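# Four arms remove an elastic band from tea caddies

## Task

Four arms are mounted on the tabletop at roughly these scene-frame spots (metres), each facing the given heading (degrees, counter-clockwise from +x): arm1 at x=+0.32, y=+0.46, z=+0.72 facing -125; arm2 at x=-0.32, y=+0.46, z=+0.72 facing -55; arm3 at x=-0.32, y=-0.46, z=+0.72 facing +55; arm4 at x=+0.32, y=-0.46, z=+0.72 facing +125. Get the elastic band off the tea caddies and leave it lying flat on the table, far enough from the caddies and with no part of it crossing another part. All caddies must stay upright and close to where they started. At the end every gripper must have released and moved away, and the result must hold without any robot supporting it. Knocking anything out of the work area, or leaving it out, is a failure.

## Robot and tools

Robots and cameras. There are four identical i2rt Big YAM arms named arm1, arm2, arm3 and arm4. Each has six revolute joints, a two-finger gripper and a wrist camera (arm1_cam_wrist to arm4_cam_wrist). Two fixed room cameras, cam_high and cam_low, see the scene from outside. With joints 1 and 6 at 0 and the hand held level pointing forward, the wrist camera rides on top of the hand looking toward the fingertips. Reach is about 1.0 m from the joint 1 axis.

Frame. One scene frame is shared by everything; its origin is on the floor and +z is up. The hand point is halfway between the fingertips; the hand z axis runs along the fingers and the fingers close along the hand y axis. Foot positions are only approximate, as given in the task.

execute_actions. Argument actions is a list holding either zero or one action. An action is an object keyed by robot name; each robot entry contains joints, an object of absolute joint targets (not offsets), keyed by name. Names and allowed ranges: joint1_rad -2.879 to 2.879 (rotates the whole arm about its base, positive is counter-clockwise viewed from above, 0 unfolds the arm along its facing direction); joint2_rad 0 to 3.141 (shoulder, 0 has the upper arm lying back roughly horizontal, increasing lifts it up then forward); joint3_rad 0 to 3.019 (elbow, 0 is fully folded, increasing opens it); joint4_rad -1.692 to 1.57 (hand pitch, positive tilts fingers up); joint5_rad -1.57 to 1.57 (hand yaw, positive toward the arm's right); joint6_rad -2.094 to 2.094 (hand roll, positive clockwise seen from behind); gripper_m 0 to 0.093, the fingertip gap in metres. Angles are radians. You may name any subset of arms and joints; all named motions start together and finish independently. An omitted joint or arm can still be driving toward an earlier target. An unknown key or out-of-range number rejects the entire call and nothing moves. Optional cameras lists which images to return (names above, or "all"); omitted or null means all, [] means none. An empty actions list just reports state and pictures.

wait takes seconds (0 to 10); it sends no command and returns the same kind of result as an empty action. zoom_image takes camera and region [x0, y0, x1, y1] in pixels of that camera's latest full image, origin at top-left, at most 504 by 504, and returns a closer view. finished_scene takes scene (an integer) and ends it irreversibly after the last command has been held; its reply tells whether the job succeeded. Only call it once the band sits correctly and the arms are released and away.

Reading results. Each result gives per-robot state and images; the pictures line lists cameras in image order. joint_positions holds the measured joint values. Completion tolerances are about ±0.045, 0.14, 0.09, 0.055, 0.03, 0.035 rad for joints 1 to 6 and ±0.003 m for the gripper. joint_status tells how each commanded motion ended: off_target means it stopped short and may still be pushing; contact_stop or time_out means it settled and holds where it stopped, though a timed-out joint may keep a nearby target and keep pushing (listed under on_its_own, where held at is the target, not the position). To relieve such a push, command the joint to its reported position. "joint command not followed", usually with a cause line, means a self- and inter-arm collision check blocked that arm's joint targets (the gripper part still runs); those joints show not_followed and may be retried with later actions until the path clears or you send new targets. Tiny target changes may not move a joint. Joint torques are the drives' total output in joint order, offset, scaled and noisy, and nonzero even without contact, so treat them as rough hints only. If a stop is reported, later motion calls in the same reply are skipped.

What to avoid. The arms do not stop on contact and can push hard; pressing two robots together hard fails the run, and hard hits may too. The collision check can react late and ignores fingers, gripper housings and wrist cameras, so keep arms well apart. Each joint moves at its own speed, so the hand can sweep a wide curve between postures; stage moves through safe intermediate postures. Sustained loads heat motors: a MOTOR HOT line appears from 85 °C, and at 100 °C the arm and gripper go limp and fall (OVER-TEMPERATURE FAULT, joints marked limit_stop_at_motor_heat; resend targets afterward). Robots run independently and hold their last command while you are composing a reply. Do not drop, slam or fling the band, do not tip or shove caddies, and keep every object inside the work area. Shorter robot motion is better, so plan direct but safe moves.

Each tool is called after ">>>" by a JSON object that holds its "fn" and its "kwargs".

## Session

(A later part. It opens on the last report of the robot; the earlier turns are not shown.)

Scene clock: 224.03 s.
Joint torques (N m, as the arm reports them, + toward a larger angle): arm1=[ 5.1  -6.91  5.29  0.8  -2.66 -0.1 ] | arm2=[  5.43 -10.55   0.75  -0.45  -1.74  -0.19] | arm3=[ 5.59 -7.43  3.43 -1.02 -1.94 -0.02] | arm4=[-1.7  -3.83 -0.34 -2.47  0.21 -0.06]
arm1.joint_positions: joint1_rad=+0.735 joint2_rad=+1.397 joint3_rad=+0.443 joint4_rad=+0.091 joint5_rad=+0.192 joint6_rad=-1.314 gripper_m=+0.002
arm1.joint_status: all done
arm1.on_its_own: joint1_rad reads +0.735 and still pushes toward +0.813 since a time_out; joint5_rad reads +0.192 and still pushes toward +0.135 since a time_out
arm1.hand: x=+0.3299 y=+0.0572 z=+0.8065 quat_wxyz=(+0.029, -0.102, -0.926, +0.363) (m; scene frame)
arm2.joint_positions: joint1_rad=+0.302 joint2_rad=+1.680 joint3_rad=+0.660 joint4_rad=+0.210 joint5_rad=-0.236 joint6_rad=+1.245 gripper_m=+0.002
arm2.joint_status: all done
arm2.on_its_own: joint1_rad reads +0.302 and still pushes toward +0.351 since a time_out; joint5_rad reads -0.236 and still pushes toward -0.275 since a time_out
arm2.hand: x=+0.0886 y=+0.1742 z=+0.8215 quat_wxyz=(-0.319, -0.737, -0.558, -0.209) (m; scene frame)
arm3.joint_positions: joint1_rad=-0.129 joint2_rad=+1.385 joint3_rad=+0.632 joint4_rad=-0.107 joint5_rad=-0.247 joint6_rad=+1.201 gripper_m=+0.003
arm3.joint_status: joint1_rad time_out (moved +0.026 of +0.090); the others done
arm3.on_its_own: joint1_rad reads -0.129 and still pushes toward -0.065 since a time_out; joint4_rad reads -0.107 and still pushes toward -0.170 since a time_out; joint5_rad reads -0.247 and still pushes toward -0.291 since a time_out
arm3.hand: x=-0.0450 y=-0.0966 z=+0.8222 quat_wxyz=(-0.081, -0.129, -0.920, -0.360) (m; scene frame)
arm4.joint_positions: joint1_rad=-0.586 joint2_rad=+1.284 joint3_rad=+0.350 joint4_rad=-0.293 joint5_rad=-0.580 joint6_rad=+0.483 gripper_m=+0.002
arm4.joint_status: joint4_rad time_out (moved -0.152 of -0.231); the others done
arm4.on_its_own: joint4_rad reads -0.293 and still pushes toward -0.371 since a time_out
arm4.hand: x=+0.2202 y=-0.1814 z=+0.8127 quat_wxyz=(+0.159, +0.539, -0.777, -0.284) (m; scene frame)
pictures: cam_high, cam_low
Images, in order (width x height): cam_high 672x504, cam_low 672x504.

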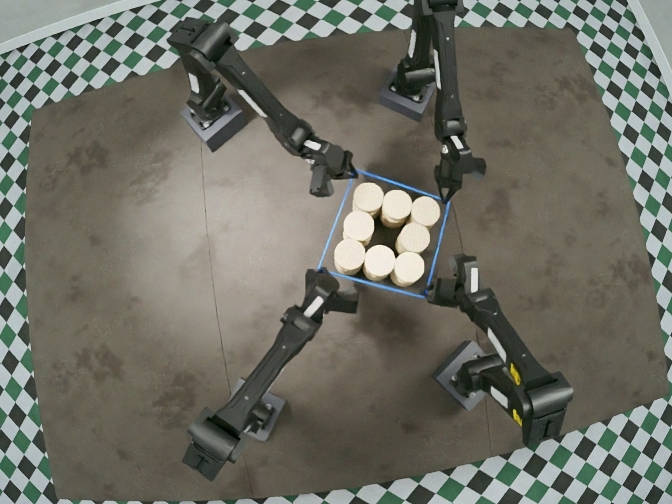

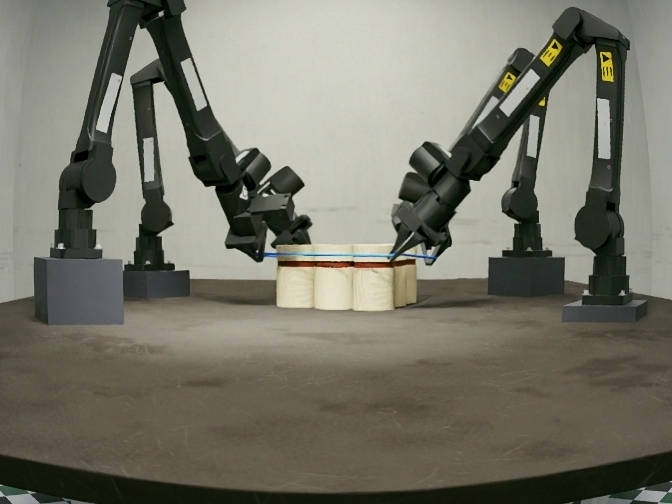

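The band lifted past the groove cleanly. Going directly to step 3 height.

>>> {"fn": "execute_actions", "kwargs": {"actions": [{"arm1":{"joints":{"joint2_rad":1.127,"joint3_rad":0.382}},"arm2":{"joints":{"joint2_rad":1.472,"joint3_rad":0.556}},"arm3":{"joints":{"joint2_rad":1.176,"joint3_rad":0.573}},"arm4":{"joints":{"joint2_rad":0.919,"joint4_rad":-0.535}}}], "cameras": ["cam_high","cam_low"]}}

Scene clock: 227.33 s.
Joint torques (N m, as the arm reports them, + toward a larger angle): arm1=[ 5.29 -4.57  7.25  1.01 -2.79 -0.07] | arm2=[ 5.27 -9.1   2.71  0.12 -1.75 -0.2 ] | arm3=[ 5.21 -6.64  5.07 -0.46 -2.04 -0.02] | arm4=[-1.68 -1.93  2.56 -1.93  0.24 -0.08]
arm1.joint_positions: joint1_rad=+0.735 joint2_rad=+1.118 joint3_rad=+0.398 joint4_rad=+0.091 joint5_rad=+0.194 joint6_rad=-1.314 gripper_m=+0.002
arm1.joint_status: all done
arm1.on_its_own: joint1_rad reads +0.735 and still pushes toward +0.813 since a time_out; joint5_rad reads +0.194 and still pushes toward +0.135 since a time_out
arm1.hand: x=+0.3300 y=+0.0598 z=+0.8933 quat_wxyz=(+0.006, -0.109, -0.878, +0.467) (m; scene frame)
arm2.joint_positions: joint1_rad=+0.302 joint2_rad=+1.454 joint3_rad=+0.607 joint4_rad=+0.202 joint5_rad=-0.235 joint6_rad=+1.246 gripper_m=+0.002
arm2.joint_status: all done
arm2.on_its_own: joint1_rad reads +0.302 and still pushes toward +0.351 since a time_out; joint5_rad reads -0.235 and still pushes toward -0.275 since a time_out
arm2.hand: x=+0.0839 y=+0.1769 z=+0.9051 quat_wxyz=(-0.392, -0.706, -0.546, -0.225) (m; scene frame)
arm3.joint_positions: joint1_rad=-0.129 joint2_rad=+1.178 joint3_rad=+0.612 joint4_rad=-0.113 joint5_rad=-0.245 joint6_rad=+1.201 gripper_m=+0.003
arm3.joint_status: all done
arm3.on_its_own: joint1_rad reads -0.129 and still pushes toward -0.065 since a time_out; joint4_rad reads -0.113 and still pushes toward -0.170 since a time_out; joint5_rad reads -0.245 and still pushes toward -0.291 since a time_out
arm3.hand: x=-0.0477 y=-0.1015 z=+0.9010 quat_wxyz=(-0.129, -0.113, -0.888, -0.427) (m; scene frame)
arm4.joint_positions: joint1_rad=-0.586 joint2_rad=+0.908 joint3_rad=+0.340 joint4_rad=-0.460 joint5_rad=-0.580 joint6_rad=+0.484 gripper_m=+0.002
arm4.joint_status: joint4_rad time_out (moved -0.167 of -0.242); the others done
arm4.on_its_own: joint4_rad reads -0.460 and still pushes toward -0.535 since a time_out
arm4.hand: x=+0.2203 y=-0.1851 z=+0.8906 quat_wxyz=(+0.107, +0.551, -0.745, -0.361) (m; scene frame)
pictures: cam_high, cam_low
Images, in order (width x height): cam_high 672x504, cam_low 672x504.

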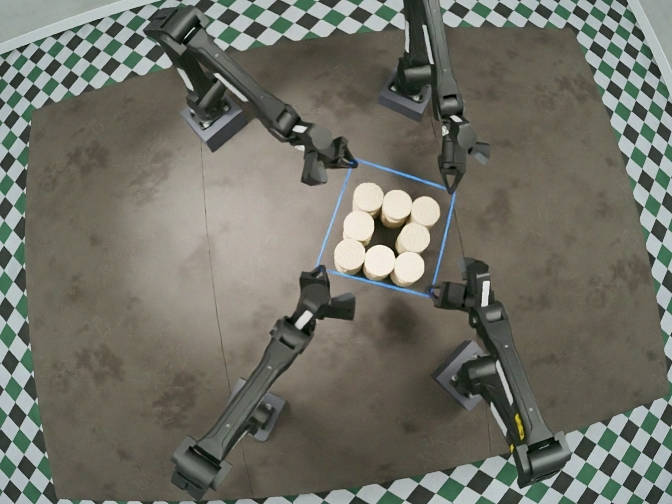

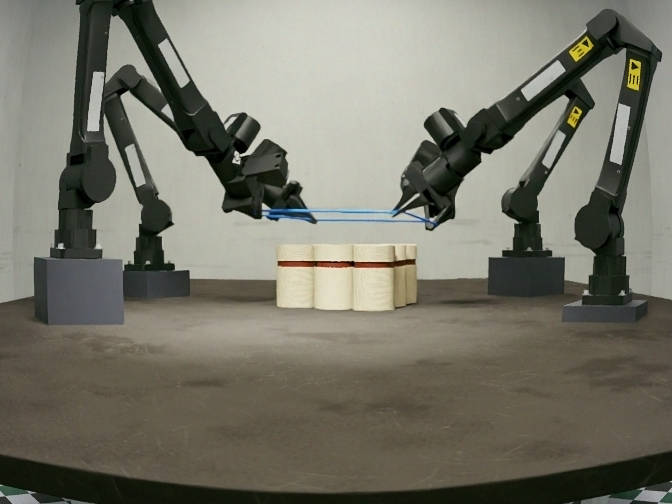

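>>> {"fn": "execute_actions", "kwargs": {"actions": [{"arm1":{"joints":{"joint1_rad":0.66,"joint3_rad":0.42,"joint5_rad":0.19}},"arm2":{"joints":{"joint1_rad":0.27,"joint3_rad":0.64,"joint4_rad":0.2,"joint5_rad":-0.235}},"arm3":{"joints":{"joint1_rad":-0.16,"joint3_rad":0.64,"joint4_rad":-0.113,"joint5_rad":-0.245}},"arm4":{"joints":{"joint3_rad":0.39,"joint4_rad":-0.46}}}], "cameras": ["cam_high","cam_low"]}}

Scene clock: 237.80 s.
Joint torques (N m, as the arm reports them, + toward a larger angle): arm1=[ 1.08 -4.81 10.14  1.03 -1.1  -0.06] | arm2=[ 3.22 -9.43  6.43  1.43 -1.07 -0.19] | arm3=[ 3.14 -6.69  8.45  1.46 -1.12 -0.02] | arm4=[-1.56 -2.68  7.1   0.21  0.2  -0.09]
arm1.joint_positions: joint1_rad=+0.633 joint2_rad=+1.118 joint3_rad=+0.398 joint4_rad=+0.091 joint5_rad=+0.214 joint6_rad=-1.314 gripper_m=+0.002
arm1.joint_status: all done
arm1.hand: x=+0.2854 y=+0.0616 z=+0.8940 quat_wxyz=(+0.038, -0.159, -0.869, +0.467) (m; scene frame)
arm2.joint_positions: joint1_rad=+0.242 joint2_rad=+1.456 joint3_rad=+0.650 joint4_rad=+0.213 joint5_rad=-0.210 joint6_rad=+1.246 gripper_m=+0.002
arm2.joint_status: all done
arm2.hand: x=+0.0786 y=+0.1360 z=+0.9249 quat_wxyz=(-0.424, -0.714, -0.517, -0.207) (m; scene frame)
arm3.joint_positions: joint1_rad=-0.186 joint2_rad=+1.178 joint3_rad=+0.635 joint4_rad=-0.099 joint5_rad=-0.219 joint6_rad=+1.201 gripper_m=+0.003
arm3.joint_status: all done
arm3.hand: x=-0.0170 y=-0.1130 z=+0.9143 quat_wxyz=(-0.161, -0.141, -0.877, -0.431) (m; scene frame)
arm4.joint_positions: joint1_rad=-0.586 joint2_rad=+0.908 joint3_rad=+0.394 joint4_rad=-0.432 joint5_rad=-0.578 joint6_rad=+0.484 gripper_m=+0.002
arm4.joint_status: all done
arm4.hand: x=+0.2199 y=-0.1596 z=+0.9178 quat_wxyz=(+0.084, +0.554, -0.730, -0.391) (m; scene frame)
pictures: cam_high, cam_low
Images, in order (width x height): cam_high 672x504, cam_low 672x504.

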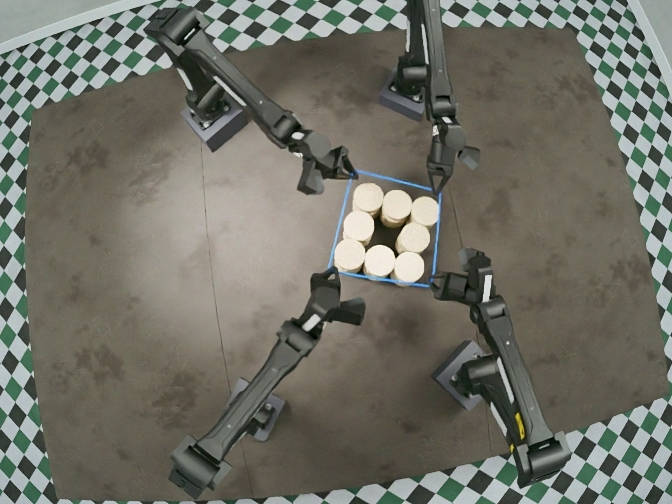

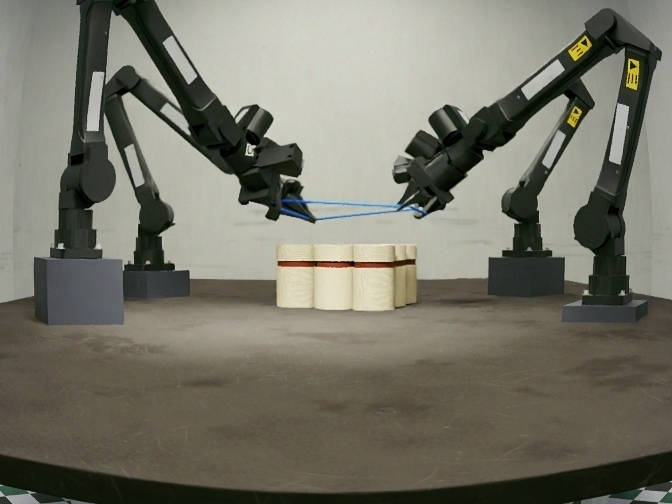

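>>> {"fn": "execute_actions", "kwargs": {"actions": [{"arm1":{"joints":{"joint1_rad":0.35,"joint2_rad":1.12,"joint3_rad":0.59,"joint4_rad":-0.14,"joint5_rad":0.15,"joint6_rad":-1.386}},"arm2":{"joints":{"joint1_rad":0.006,"joint2_rad":1.25,"joint3_rad":0.566,"joint4_rad":-0.03,"joint5_rad":-0.245,"joint6_rad":1.256}},"arm3":{"joints":{"joint1_rad":0.055,"joint2_rad":1.06,"joint3_rad":0.65,"joint4_rad":-0.335,"joint5_rad":-0.085,"joint6_rad":1.415}},"arm4":{"joints":{"joint1_rad":-0.29,"joint2_rad":1.05,"joint3_rad":0.6,"joint4_rad":-0.45,"joint5_rad":-0.44,"joint6_rad":0.81}}}], "cameras": ["cam_high","cam_low"]}}

Scene clock: 252.60 s.
Joint torques (N m, as the arm reports them, + toward a larger angle): arm1=[ 0.28 -6.41 12.35  1.09 -0.61 -0.04] | arm2=[ 0.93 -7.52  7.68  1.31 -0.01 -0.12] | arm3=[ 3.03 -5.4   9.6   1.07 -0.67  0.14] | arm4=[-1.77 -5.71  8.92  0.75  0.5   0.04]
arm1.joint_positions: joint1_rad=+0.334 joint2_rad=+1.118 joint3_rad=+0.549 joint4_rad=-0.116 joint5_rad=+0.163 joint6_rad=-1.370 gripper_m=+0.002
arm1.joint_status: all done
arm1.hand: x=+0.1697 y=+0.0611 z=+0.9295 quat_wxyz=(+0.095, -0.254, -0.861, +0.431) (m; scene frame)
arm2.joint_positions: joint1_rad=+0.010 joint2_rad=+1.242 joint3_rad=+0.570 joint4_rad=-0.018 joint5_rad=-0.244 joint6_rad=+1.251 gripper_m=+0.002
arm2.joint_status: all done
arm2.hand: x=-0.0361 y=+0.1085 z=+0.9409 quat_wxyz=(-0.398, -0.787, -0.441, -0.168) (m; scene frame)
arm3.joint_positions: joint1_rad=+0.028 joint2_rad=+1.061 joint3_rad=+0.635 joint4_rad=-0.315 joint5_rad=-0.068 joint6_rad=+1.401 gripper_m=+0.003
arm3.joint_status: all done
arm3.hand: x=-0.0954 y=-0.1003 z=+0.9216 quat_wxyz=(-0.116, -0.175, -0.896, -0.392) (m; scene frame)
arm4.joint_positions: joint1_rad=-0.280 joint2_rad=+1.045 joint3_rad=+0.580 joint4_rad=-0.433 joint5_rad=-0.452 joint6_rad=+0.807 gripper_m=+0.002
arm4.joint_status: all done
arm4.hand: x=+0.1288 y=-0.1294 z=+0.9535 quat_wxyz=(+0.137, +0.541, -0.748, -0.359) (m; scene frame)
pictures: cam_high, cam_low
Images, in order (width x height): cam_high 672x504, cam_low 672x504.

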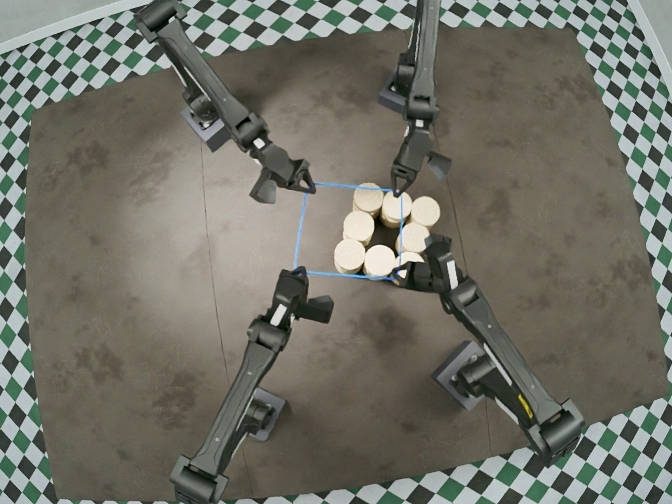

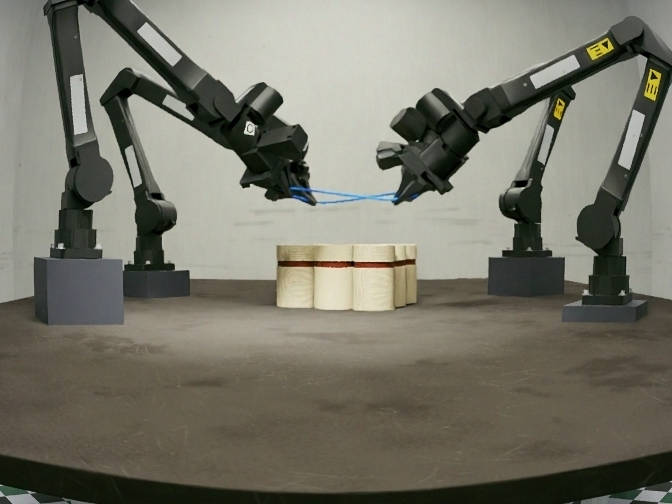

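Good. Now waypoint A.

>>> {"fn": "execute_actions", "kwargs": {"actions": [{"arm1":{"joints":{"joint1_rad":0.065,"joint2_rad":1.215,"joint3_rad":0.765,"joint4_rad":-0.374,"joint5_rad":0.1,"joint6_rad":-1.458}},"arm2":{"joints":{"joint1_rad":-0.235,"joint2_rad":1.05,"joint3_rad":0.482,"joint4_rad":-0.27,"joint5_rad":-0.28,"joint6_rad":1.266}},"arm3":{"joints":{"joint1_rad":0.295,"joint2_rad":0.95,"joint3_rad":0.665,"joint4_rad":-0.565,"joint5_rad":0.05,"joint6_rad":1.63}},"arm4":{"joints":{"joint1_rad":0.0,"joint2_rad":1.29,"joint3_rad":0.795,"joint4_rad":-0.4675,"joint5_rad":-0.3,"joint6_rad":1.14}}}], "cameras": ["cam_high","cam_low"]}}

Scene clock: 255.40 s.
Joint torques (N m, as the arm reports them, + toward a larger angle): arm1=[ 0.29 -7.63 12.2   0.77 -0.28 -0.1 ] | arm2=[ 1.15 -5.    7.9   1.07 -0.04 -0.09] | arm3=[ 2.02 -4.17 10.85  0.84 -0.18  0.13] | arm4=[-1.45 -9.5   8.82  0.74  0.12  0.1 ]
arm1.joint_positions: joint1_rad=+0.052 joint2_rad=+1.207 joint3_rad=+0.730 joint4_rad=-0.343 joint5_rad=+0.106 joint6_rad=-1.440 gripper_m=+0.002
arm1.joint_status: all done
arm1.hand: x=+0.0562 y=+0.0897 z=+0.9429 quat_wxyz=(+0.130, -0.340, -0.862, +0.354) (m; scene frame)
arm2.joint_positions: joint1_rad=-0.234 joint2_rad=+1.045 joint3_rad=+0.488 joint4_rad=-0.255 joint5_rad=-0.280 joint6_rad=+1.258 gripper_m=+0.002
arm2.joint_status: all done
arm2.hand: x=-0.1472 y=+0.1174 z=+0.9384 quat_wxyz=(-0.358, -0.857, -0.345, -0.136) (m; scene frame)
arm3.joint_positions: joint1_rad=+0.282 joint2_rad=+0.947 joint3_rad=+0.635 joint4_rad=-0.544 joint5_rad=+0.058 joint6_rad=+1.618 gripper_m=+0.003
arm3.joint_status: all done
arm3.hand: x=-0.1878 y=-0.1051 z=+0.9258 quat_wxyz=(-0.073, -0.185, -0.916, -0.348) (m; scene frame)
arm4.joint_positions: joint1_rad=+0.005 joint2_rad=+1.282 joint3_rad=+0.773 joint4_rad=-0.452 joint5_rad=-0.302 joint6_rad=+1.134 gripper_m=+0.002
arm4.joint_status: all done
arm4.hand: x=+0.0202 y=-0.1218 z=+0.9430 quat_wxyz=(+0.169, +0.512, -0.794, -0.283) (m; scene frame)
pictures: cam_high, cam_low
Images, in order (width x height): cam_high 672x504, cam_low 672x504.

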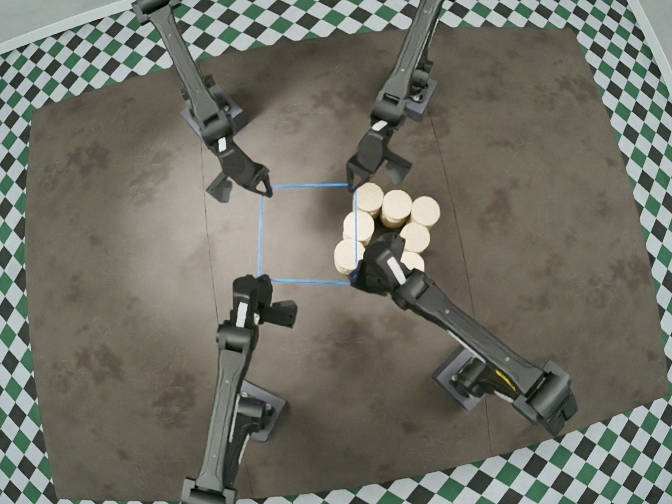

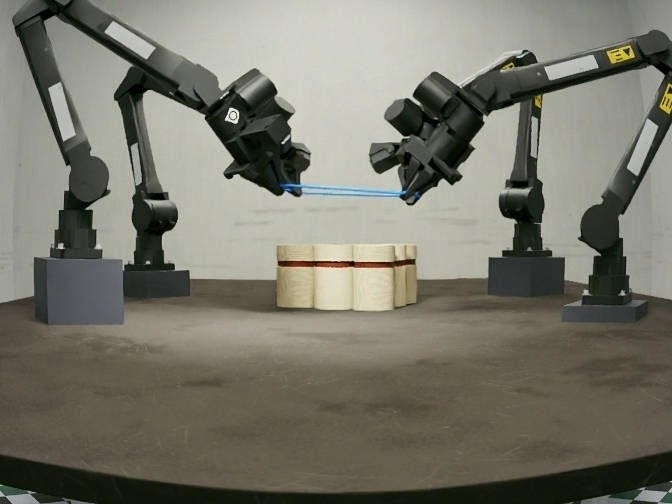

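>>> {"fn": "execute_actions", "kwargs": {"actions": [{"arm1":{"joints":{"joint1_rad":-0.125,"joint2_rad":1.44,"joint3_rad":0.97,"joint4_rad":-0.39,"joint5_rad":0.05,"joint6_rad":-1.52}},"arm2":{"joints":{"joint1_rad":-0.545,"joint2_rad":1.115,"joint3_rad":0.487,"joint4_rad":-0.30,"joint5_rad":-0.30,"joint6_rad":1.165}},"arm3":{"joints":{"joint1_rad":0.595,"joint2_rad":0.98,"joint3_rad":0.63,"joint4_rad":-0.605,"joint5_rad":0.19,"joint6_rad":1.85}},"arm4":{"joints":{"joint1_rad":0.165,"joint2_rad":1.50,"joint3_rad":0.968,"joint4_rad":-0.40,"joint5_rad":-0.15,"joint6_rad":1.355}}}], "cameras": ["cam_high"]}}

>>> {"fn": "execute_actions", "kwargs": {"actions": [{"arm1":{"joints":{"joint1_rad":-0.30,"joint2_rad":1.705,"joint3_rad":1.17,"joint4_rad":-0.43,"joint5_rad":0.0,"joint6_rad":-1.585}},"arm2":{"joints":{"joint1_rad":-0.855,"joint2_rad":1.19,"joint3_rad":0.488,"joint4_rad":-0.345,"joint5_rad":-0.32,"joint6_rad":1.065}},"arm3":{"joints":{"joint1_rad":0.893,"joint2_rad":1.015,"joint3_rad":0.605,"joint4_rad":-0.655,"joint5_rad":0.32,"joint6_rad":2.075}},"arm4":{"joints":{"joint1_rad":0.325,"joint2_rad":1.745,"joint3_rad":1.135,"joint4_rad":-0.33,"joint5_rad":0.0,"joint6_rad":1.575}}}], "cameras": ["cam_high","cam_low"]}}

Scene clock: 260.27 s.
Joint torques (N m, as the arm reports them, + toward a larger angle): arm1=[  0.28 -10.76  12.48   0.97  -0.28  -0.07] | arm2=[ 0.98 -5.34  8.07  1.26  0.09 -0.24] | arm3=[ 2.03 -4.25  8.75  1.24 -0.08  0.13] | arm4=[ -1.7  -13.56   9.57   1.47   0.44   0.07]
arm1.joint_positions: joint1_rad=-0.138 joint2_rad=+1.429 joint3_rad=+0.929 joint4_rad=-0.369 joint5_rad=+0.055 joint6_rad=-1.504 gripper_m=+0.002
arm1.joint_status: all done
arm1.hand: x=-0.0534 y=+0.0882 z=+0.9341 quat_wxyz=(+0.142, -0.389, -0.851, +0.322) (m; scene frame)
arm2.joint_positions: joint1_rad=-0.541 joint2_rad=+1.109 joint3_rad=+0.486 joint4_rad=-0.292 joint5_rad=-0.302 joint6_rad=+1.178 gripper_m=+0.002
arm2.joint_status: all done
arm2.hand: x=-0.2549 y=+0.0919 z=+0.9102 quat_wxyz=(-0.332, -0.906, -0.248, -0.084) (m; scene frame)
arm3.joint_positions: joint1_rad=+0.582 joint2_rad=+0.979 joint3_rad=+0.626 joint4_rad=-0.595 joint5_rad=+0.198 joint6_rad=+1.835 gripper_m=+0.003
arm3.joint_status: all done
arm3.hand: x=-0.2754 y=-0.0961 z=+0.9049 quat_wxyz=(-0.055, -0.168, -0.931, -0.320) (m; scene frame)
arm4.joint_positions: joint1_rad=+0.174 joint2_rad=+1.493 joint3_rad=+0.932 joint4_rad=-0.401 joint5_rad=-0.157 joint6_rad=+1.350 gripper_m=+0.002
arm4.joint_status: all done
arm4.hand: x=-0.0673 y=-0.1075 z=+0.9213 quat_wxyz=(+0.154, +0.478, -0.823, -0.266) (m; scene frame)
pictures: cam_high
Images, in order (width x height): cam_high 672x504.

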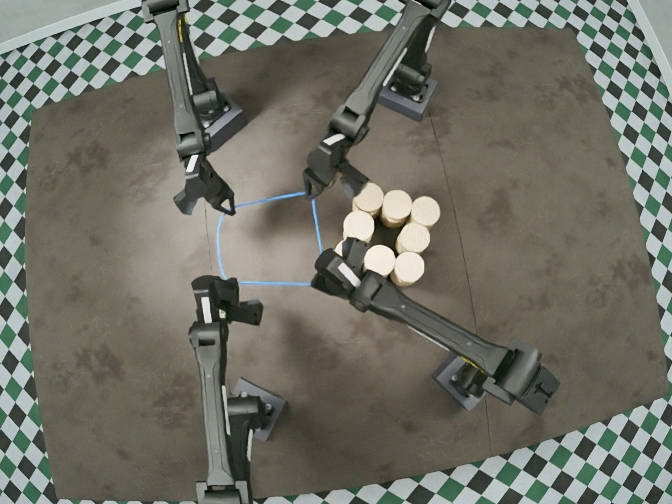

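Scene clock: 261.50 s.
Joint torques (N m, as the arm reports them, + toward a larger angle): arm1=[ -0.9  -15.77  11.43   0.72  -0.02  -0.08] | arm2=[ 0.67 -6.1   7.43  0.93  0.07 -0.23] | arm3=[ 1.59 -4.43  8.42  0.78  0.21  0.14] | arm4=[ -1.25 -17.55   8.74   1.39   0.2    0.08]
arm1.joint_positions: joint1_rad=-0.302 joint2_rad=+1.698 joint3_rad=+1.137 joint4_rad=-0.407 joint5_rad=-0.001 joint6_rad=-1.569 gripper_m=+0.002
arm1.joint_status: all done
arm1.hand: x=-0.1605 y=+0.1031 z=+0.8820 quat_wxyz=(+0.132, -0.429, -0.851, +0.274) (m; scene frame)
arm2.joint_positions: joint1_rad=-0.852 joint2_rad=+1.184 joint3_rad=+0.486 joint4_rad=-0.334 joint5_rad=-0.324 joint6_rad=+1.073 gripper_m=+0.002
arm2.joint_status: all done
arm2.hand: x=-0.3635 y=+0.1018 z=+0.8803 quat_wxyz=(-0.295, -0.943, -0.150, -0.045) (m; scene frame)
arm3.joint_positions: joint1_rad=+0.886 joint2_rad=+1.016 joint3_rad=+0.601 joint4_rad=-0.639 joint5_rad=+0.323 joint6_rad=+2.063 gripper_m=+0.003
arm3.joint_status: all done
arm3.hand: x=-0.3615 y=-0.1131 z=+0.8794 quat_wxyz=(-0.047, -0.144, -0.943, -0.298) (m; scene frame)
arm4.joint_positions: joint1_rad=+0.329 joint2_rad=+1.741 joint3_rad=+1.106 joint4_rad=-0.331 joint5_rad=+0.001 joint6_rad=+1.567 gripper_m=+0.002
arm4.joint_status: all done
arm4.hand: x=-0.1632 y=-0.1039 z=+0.8749 quat_wxyz=(+0.134, +0.432, -0.851, -0.266) (m; scene frame)
pictures: cam_high, cam_low
Images, in order (width x height): cam_high 672x504, cam_low 672x504.

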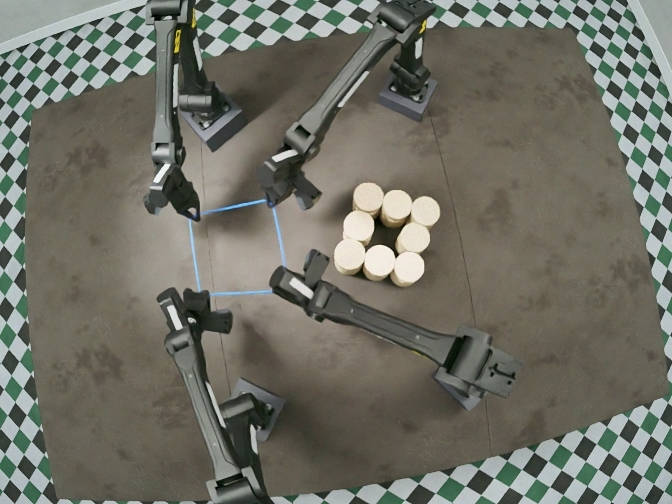

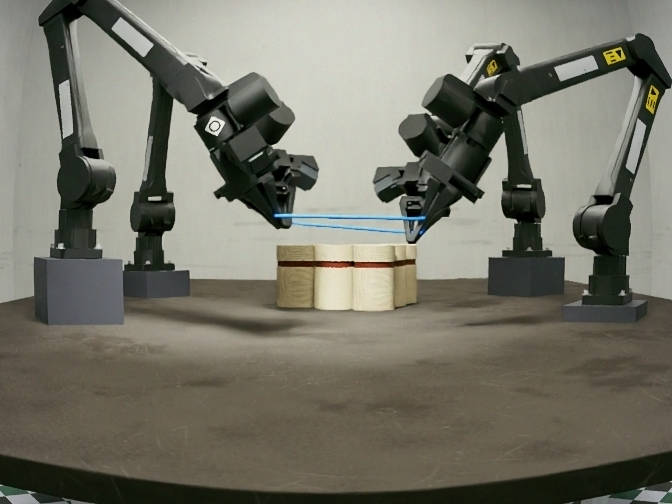

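>>> {"fn": "execute_actions", "kwargs": {"actions": [{"arm1":{"joints":{"joint1_rad":-0.295,"joint2_rad":1.88,"joint3_rad":1.105,"joint4_rad":-0.19}},"arm2":{"joints":{"joint1_rad":-0.83,"joint2_rad":1.54,"joint3_rad":0.43,"joint4_rad":0.095}},"arm3":{"joints":{"joint1_rad":0.865,"joint2_rad":1.26,"joint3_rad":0.475,"joint4_rad":-0.255}},"arm4":{"joints":{"joint1_rad":0.32,"joint2_rad":1.925,"joint3_rad":1.09,"joint4_rad":-0.11}}}], "cameras": ["cam_high","cam_low"]}}

Scene clock: 265.83 s.
Joint torques (N m, as the arm reports them, + toward a larger angle): arm1=[ -0.45 -17.5    8.04   2.04   0.    -0.08] | arm2=[ 1.45 -8.06  4.74  2.09  0.07 -0.21] | arm3=[ 0.9  -6.64  6.44  2.39  0.21  0.1 ] | arm4=[ -1.78 -19.99   5.61   1.9    0.2    0.08]
arm1.joint_positions: joint1_rad=-0.302 joint2_rad=+1.880 joint3_rad=+1.100 joint4_rad=-0.213 joint5_rad=-0.001 joint6_rad=-1.570 gripper_m=+0.002
arm1.joint_status: all done
arm1.hand: x=-0.1672 y=+0.0971 z=+0.7864 quat_wxyz=(+0.127, -0.430, -0.854, +0.263) (m; scene frame)
arm2.joint_positions: joint1_rad=-0.830 joint2_rad=+1.534 joint3_rad=+0.428 joint4_rad=+0.081 joint5_rad=-0.324 joint6_rad=+1.071 gripper_m=+0.002
arm2.joint_status: all done
arm2.hand: x=-0.3593 y=+0.0887 z=+0.7897 quat_wxyz=(-0.298, -0.940, -0.161, -0.046) (m; scene frame)
arm3.joint_positions: joint1_rad=+0.871 joint2_rad=+1.271 joint3_rad=+0.477 joint4_rad=-0.276 joint5_rad=+0.323 joint6_rad=+2.066 gripper_m=+0.003
arm3.joint_status: all done
arm3.hand: x=-0.3591 y=-0.1021 z=+0.7834 quat_wxyz=(-0.052, -0.151, -0.944, -0.290) (m; scene frame)
arm4.joint_positions: joint1_rad=+0.329 joint2_rad=+1.931 joint3_rad=+1.089 joint4_rad=-0.123 joint5_rad=+0.001 joint6_rad=+1.568 gripper_m=+0.002
arm4.joint_status: all done
arm4.hand: x=-0.1735 y=-0.0961 z=+0.7853 quat_wxyz=(+0.134, +0.432, -0.851, -0.266) (m; scene frame)
pictures: cam_high, cam_low
Images, in order (width x height): cam_high 672x504, cam_low 672x504.

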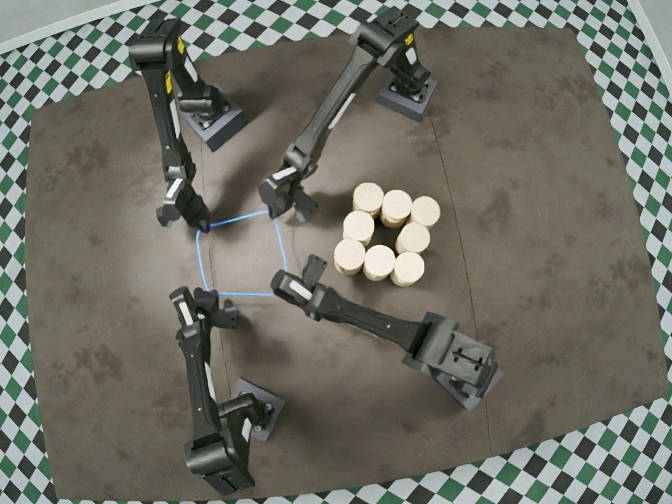

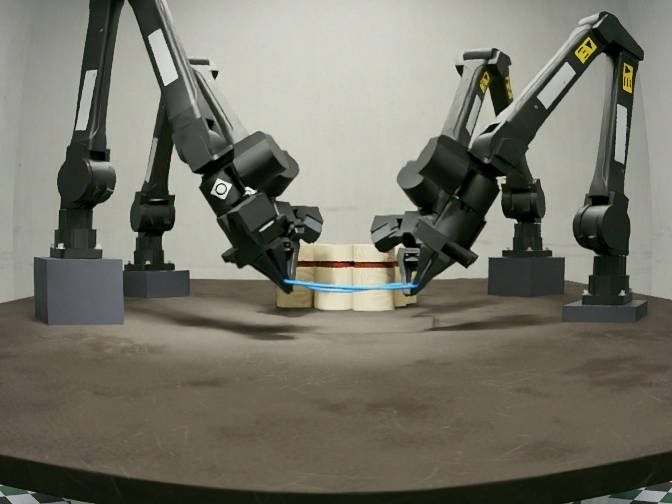

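>>> {"fn": "execute_actions", "kwargs": {"actions": [{"arm1":{"joints":{"joint2_rad":1.948,"joint3_rad":1.086,"joint4_rad":-0.09}},"arm2":{"joints":{"joint2_rad":1.692,"joint3_rad":0.405,"joint4_rad":0.27}},"arm3":{"joints":{"joint2_rad":1.353,"joint3_rad":0.417,"joint4_rad":-0.09}},"arm4":{"joints":{"joint2_rad":1.998,"joint3_rad":1.076,"joint4_rad":-0.02}}}]}}

Scene clock: 268.57 s.
Joint torques (N m, as the arm reports them, + toward a larger angle): arm1=[ -0.59 -15.39   6.94   2.34  -0.01  -0.08] | arm2=[ 1.22 -9.14  2.84  1.89  0.07 -0.18] | arm3=[ 0.7  -6.28  5.94  2.26  0.23  0.08] | arm4=[ -1.59 -18.3    4.77   2.1    0.2    0.08]
arm1.joint_positions: joint1_rad=-0.302 joint2_rad=+1.917 joint3_rad=+1.091 joint4_rad=-0.117 joint5_rad=-0.001 joint6_rad=-1.570 gripper_m=+0.002
arm1.joint_status: all done
arm1.hand: x=-0.1754 y=+0.0909 z=+0.7743 quat_wxyz=(+0.137, -0.427, -0.847, +0.285) (m; scene frame)
arm2.joint_positions: joint1_rad=-0.830 joint2_rad=+1.687 joint3_rad=+0.408 joint4_rad=+0.259 joint5_rad=-0.324 joint6_rad=+1.071 gripper_m=+0.002
arm2.joint_status: all done
arm2.hand: x=-0.3588 y=+0.0919 z=+0.7533 quat_wxyz=(-0.300, -0.939, -0.162, -0.045) (m; scene frame)
arm3.joint_positions: joint1_rad=+0.871 joint2_rad=+1.359 joint3_rad=+0.415 joint4_rad=-0.108 joint5_rad=+0.323 joint6_rad=+2.066 gripper_m=+0.003
arm3.joint_status: all done
arm3.hand: x=-0.3577 y=-0.1075 z=+0.7512 quat_wxyz=(-0.048, -0.152, -0.941, -0.298) (m; scene frame)
arm4.joint_positions: joint1_rad=+0.329 joint2_rad=+1.981 joint3_rad=+1.083 joint4_rad=-0.035 joint5_rad=+0.001 joint6_rad=+1.568 gripper_m=+0.002
arm4.joint_status: all done
arm4.hand: x=-0.1787 y=-0.0923 z=+0.7658 quat_wxyz=(+0.141, +0.430, -0.847, -0.280) (m; scene frame)
pictures: arm1_cam_wrist, arm2_cam_wrist, arm3_cam_wrist, arm4_cam_wrist, cam_high, cam_low
Images, in order (width x height): arm1_cam_wrist 672x504, arm2_cam_wrist 672x504, arm3_cam_wrist 672x504, arm4_cam_wrist 672x504, cam_high 672x504, cam_low 672x504.

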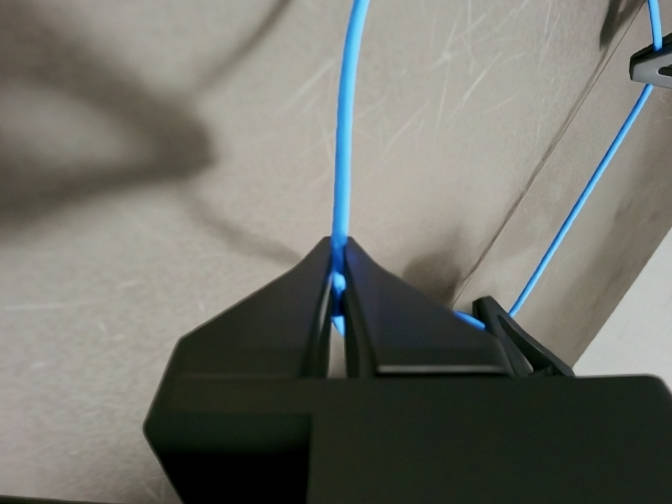

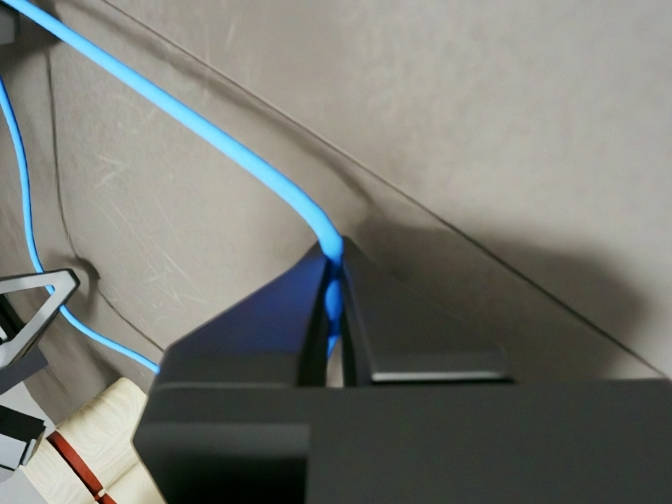

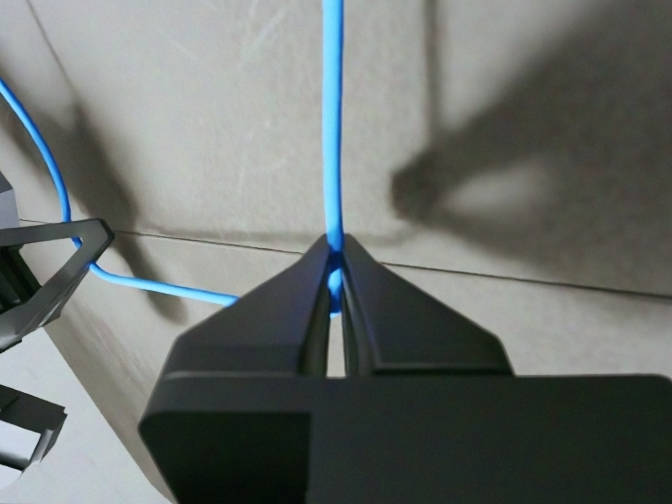

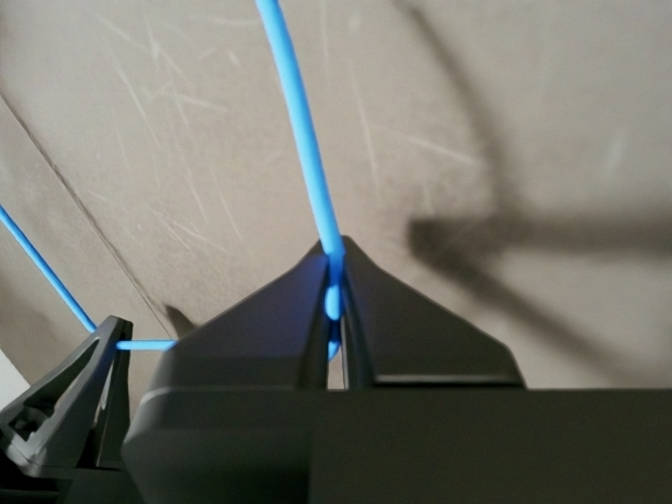

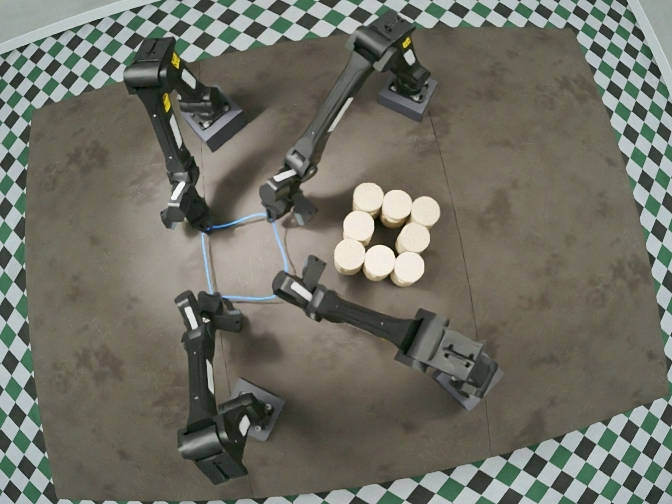

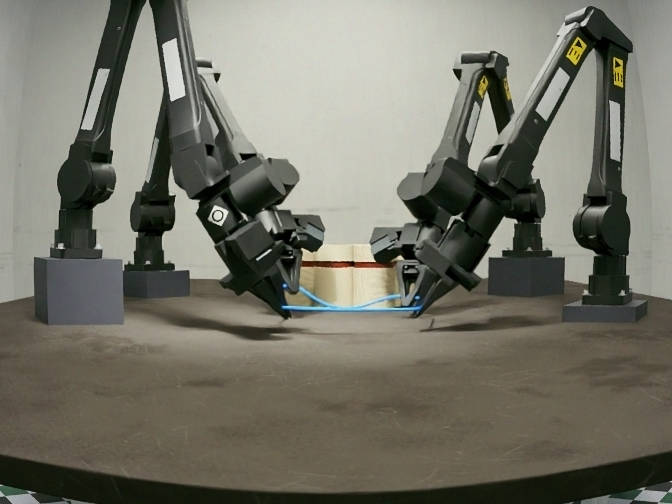

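>>> {"fn": "execute_actions", "kwargs": {"actions": [{"arm1":{"joints":{"joint2_rad":1.99}},"arm2":{"joints":{"joint2_rad":1.705}},"arm3":{"joints":{"joint2_rad":1.40}},"arm4":{"joints":{"joint2_rad":2.035}}}]}}

Scene clock: 272.07 s.
Joint torques (N m, as the arm reports them, + toward a larger angle): arm1=[ -0.22 -16.14   6.76   2.16  -0.01  -0.09] | arm2=[ 1.09 -7.86  2.92  2.01  0.1  -0.17] | arm3=[ 0.65 -6.16  5.63  2.09  0.21  0.11] | arm4=[ -1.7  -17.65   4.54   1.7    0.2    0.08]
arm1.joint_positions: joint1_rad=-0.302 joint2_rad=+1.963 joint3_rad=+1.091 joint4_rad=-0.113 joint5_rad=-0.001 joint6_rad=-1.570 gripper_m=+0.002
arm1.joint_status: all done
arm1.hand: x=-0.1702 y=+0.0945 z=+0.7473 quat_wxyz=(+0.128, -0.430, -0.853, +0.266) (m; scene frame)
arm2.joint_positions: joint1_rad=-0.830 joint2_rad=+1.687 joint3_rad=+0.408 joint4_rad=+0.261 joint5_rad=-0.324 joint6_rad=+1.071 gripper_m=+0.002
arm2.joint_status: all done
arm2.hand: x=-0.3588 y=+0.0916 z=+0.7535 quat_wxyz=(-0.300, -0.939, -0.162, -0.045) (m; scene frame)
arm3.joint_positions: joint1_rad=+0.871 joint2_rad=+1.398 joint3_rad=+0.415 joint4_rad=-0.105 joint5_rad=+0.323 joint6_rad=+2.066 gripper_m=+0.003
arm3.joint_status: all done
arm3.hand: x=-0.3565 y=-0.1120 z=+0.7388 quat_wxyz=(-0.055, -0.150, -0.946, -0.282) (m; scene frame)
arm4.joint_positions: joint1_rad=+0.329 joint2_rad=+2.012 joint3_rad=+1.083 joint4_rad=-0.029 joint5_rad=+0.001 joint6_rad=+1.568 gripper_m=+0.002
arm4.joint_status: all done
arm4.hand: x=-0.1751 y=-0.0950 z=+0.7483 quat_wxyz=(+0.136, +0.431, -0.850, -0.269) (m; scene frame)
pictures: arm1_cam_wrist, arm2_cam_wrist, arm3_cam_wrist, arm4_cam_wrist, cam_high, cam_low
Images, in order (width x height): arm1_cam_wrist 672x504, arm2_cam_wrist 672x504, arm3_cam_wrist 672x504, arm4_cam_wrist 672x504, cam_high 672x504, cam_low 672x504.

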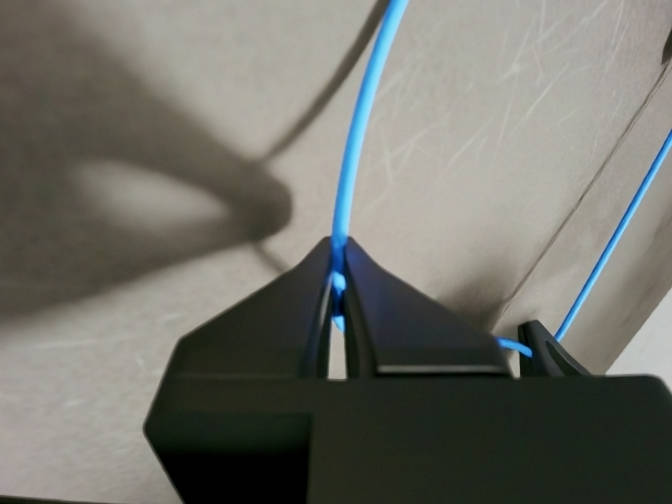

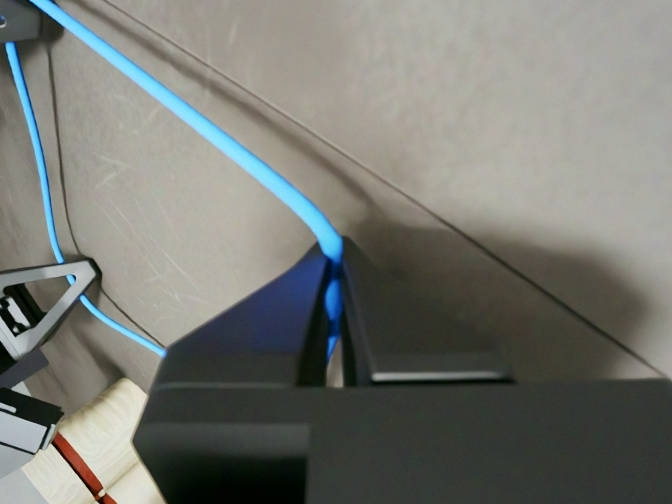

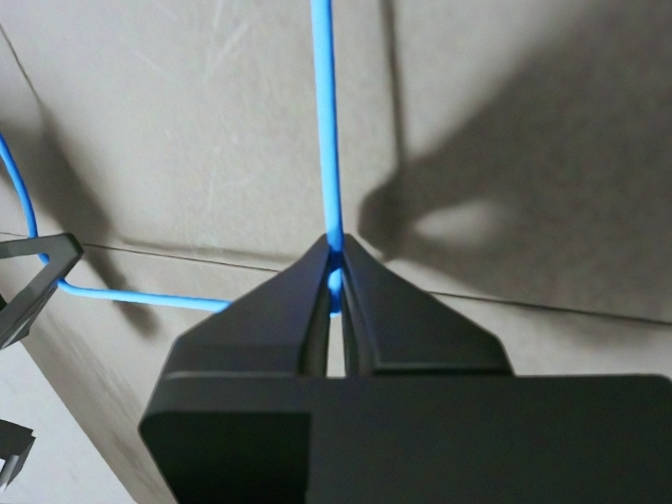

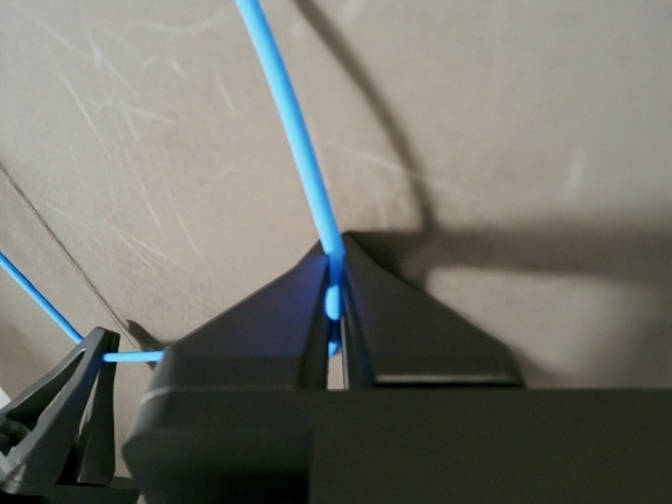

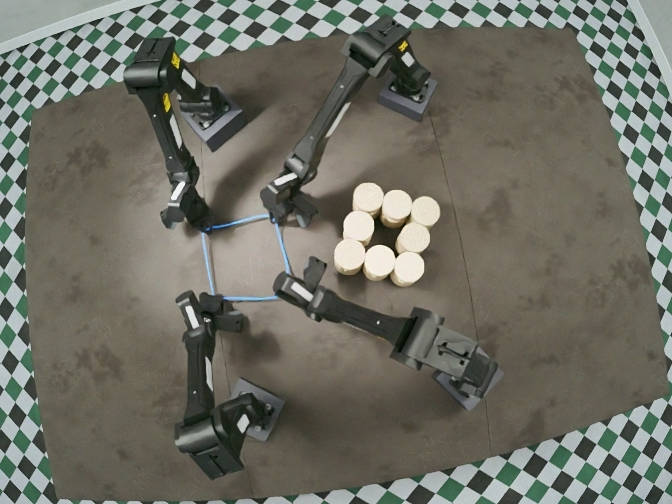

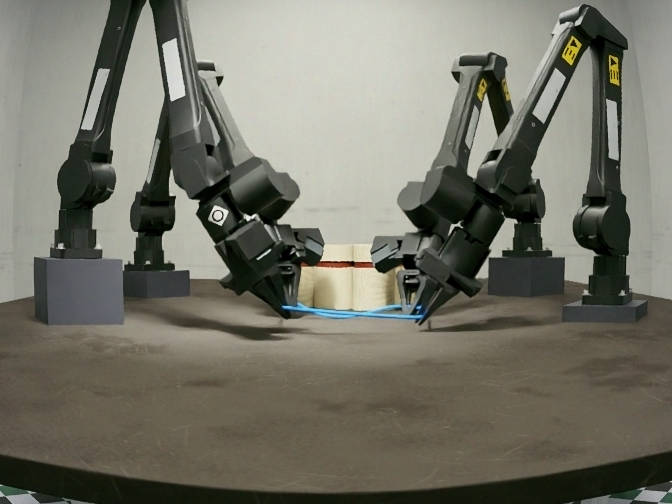

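>>> {"fn": "execute_actions", "kwargs": {"actions": [{"arm1":{"joints":{"joint2_rad":2.008}},"arm3":{"joints":{"joint2_rad":1.41}}}], "cameras": ["arm1_cam_wrist","arm3_cam_wrist"]}}

Scene clock: 274.77 s.
Joint torques (N m, as the arm reports them, + toward a larger angle): arm1=[ -0.27 -15.2    6.58   2.17   0.    -0.08] | arm2=[ 0.84 -7.96  3.01  1.91  0.08 -0.21] | arm3=[ 0.85 -5.98  5.61  2.07  0.23  0.1 ] | arm4=[ -1.74 -17.59   4.57   1.76   0.2    0.08]
arm1.joint_positions: joint1_rad=-0.302 joint2_rad=+1.971 joint3_rad=+1.091 joint4_rad=-0.113 joint5_rad=-0.001 joint6_rad=-1.570 gripper_m=+0.002
arm1.joint_status: all done
arm1.hand: x=-0.1692 y=+0.0952 z=+0.7430 quat_wxyz=(+0.127, -0.430, -0.854, +0.263) (m; scene frame)
arm2.joint_positions: joint1_rad=-0.830 joint2_rad=+1.687 joint3_rad=+0.408 joint4_rad=+0.261 joint5_rad=-0.324 joint6_rad=+1.071 gripper_m=+0.002
arm2.joint_status: not commanded
arm2.hand: x=-0.3588 y=+0.0916 z=+0.7535 quat_wxyz=(-0.300, -0.939, -0.162, -0.045) (m; scene frame)
arm3.joint_positions: joint1_rad=+0.871 joint2_rad=+1.401 joint3_rad=+0.415 joint4_rad=-0.105 joint5_rad=+0.323 joint6_rad=+2.066 gripper_m=+0.003
arm3.joint_status: all done
arm3.hand: x=-0.3564 y=-0.1123 z=+0.7379 quat_wxyz=(-0.056, -0.150, -0.946, -0.281) (m; scene frame)
arm4.joint_positions: joint1_rad=+0.329 joint2_rad=+2.012 joint3_rad=+1.083 joint4_rad=-0.029 joint5_rad=+0.001 joint6_rad=+1.568 gripper_m=+0.002
arm4.joint_status: not commanded
arm4.hand: x=-0.1751 y=-0.0950 z=+0.7483 quat_wxyz=(+0.136, +0.431, -0.850, -0.269) (m; scene frame)
pictures: arm1_cam_wrist, arm3_cam_wrist
Images, in order (width x height): arm1_cam_wrist 672x504, arm3_cam_wrist 672x504.

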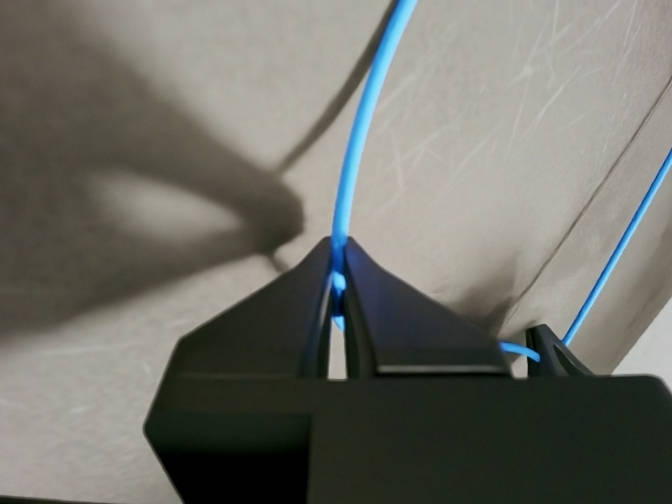

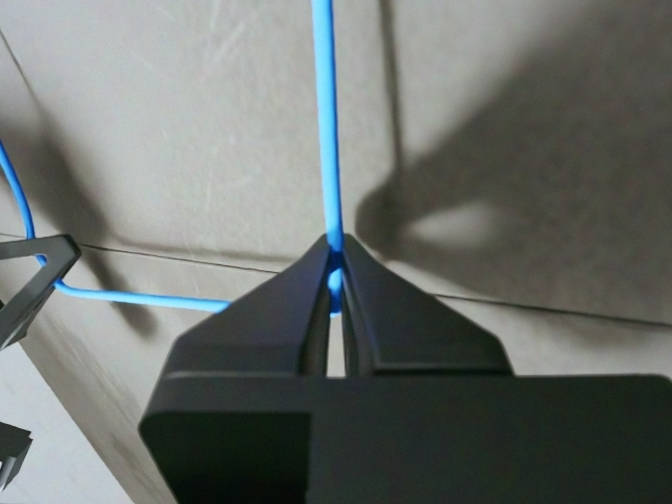

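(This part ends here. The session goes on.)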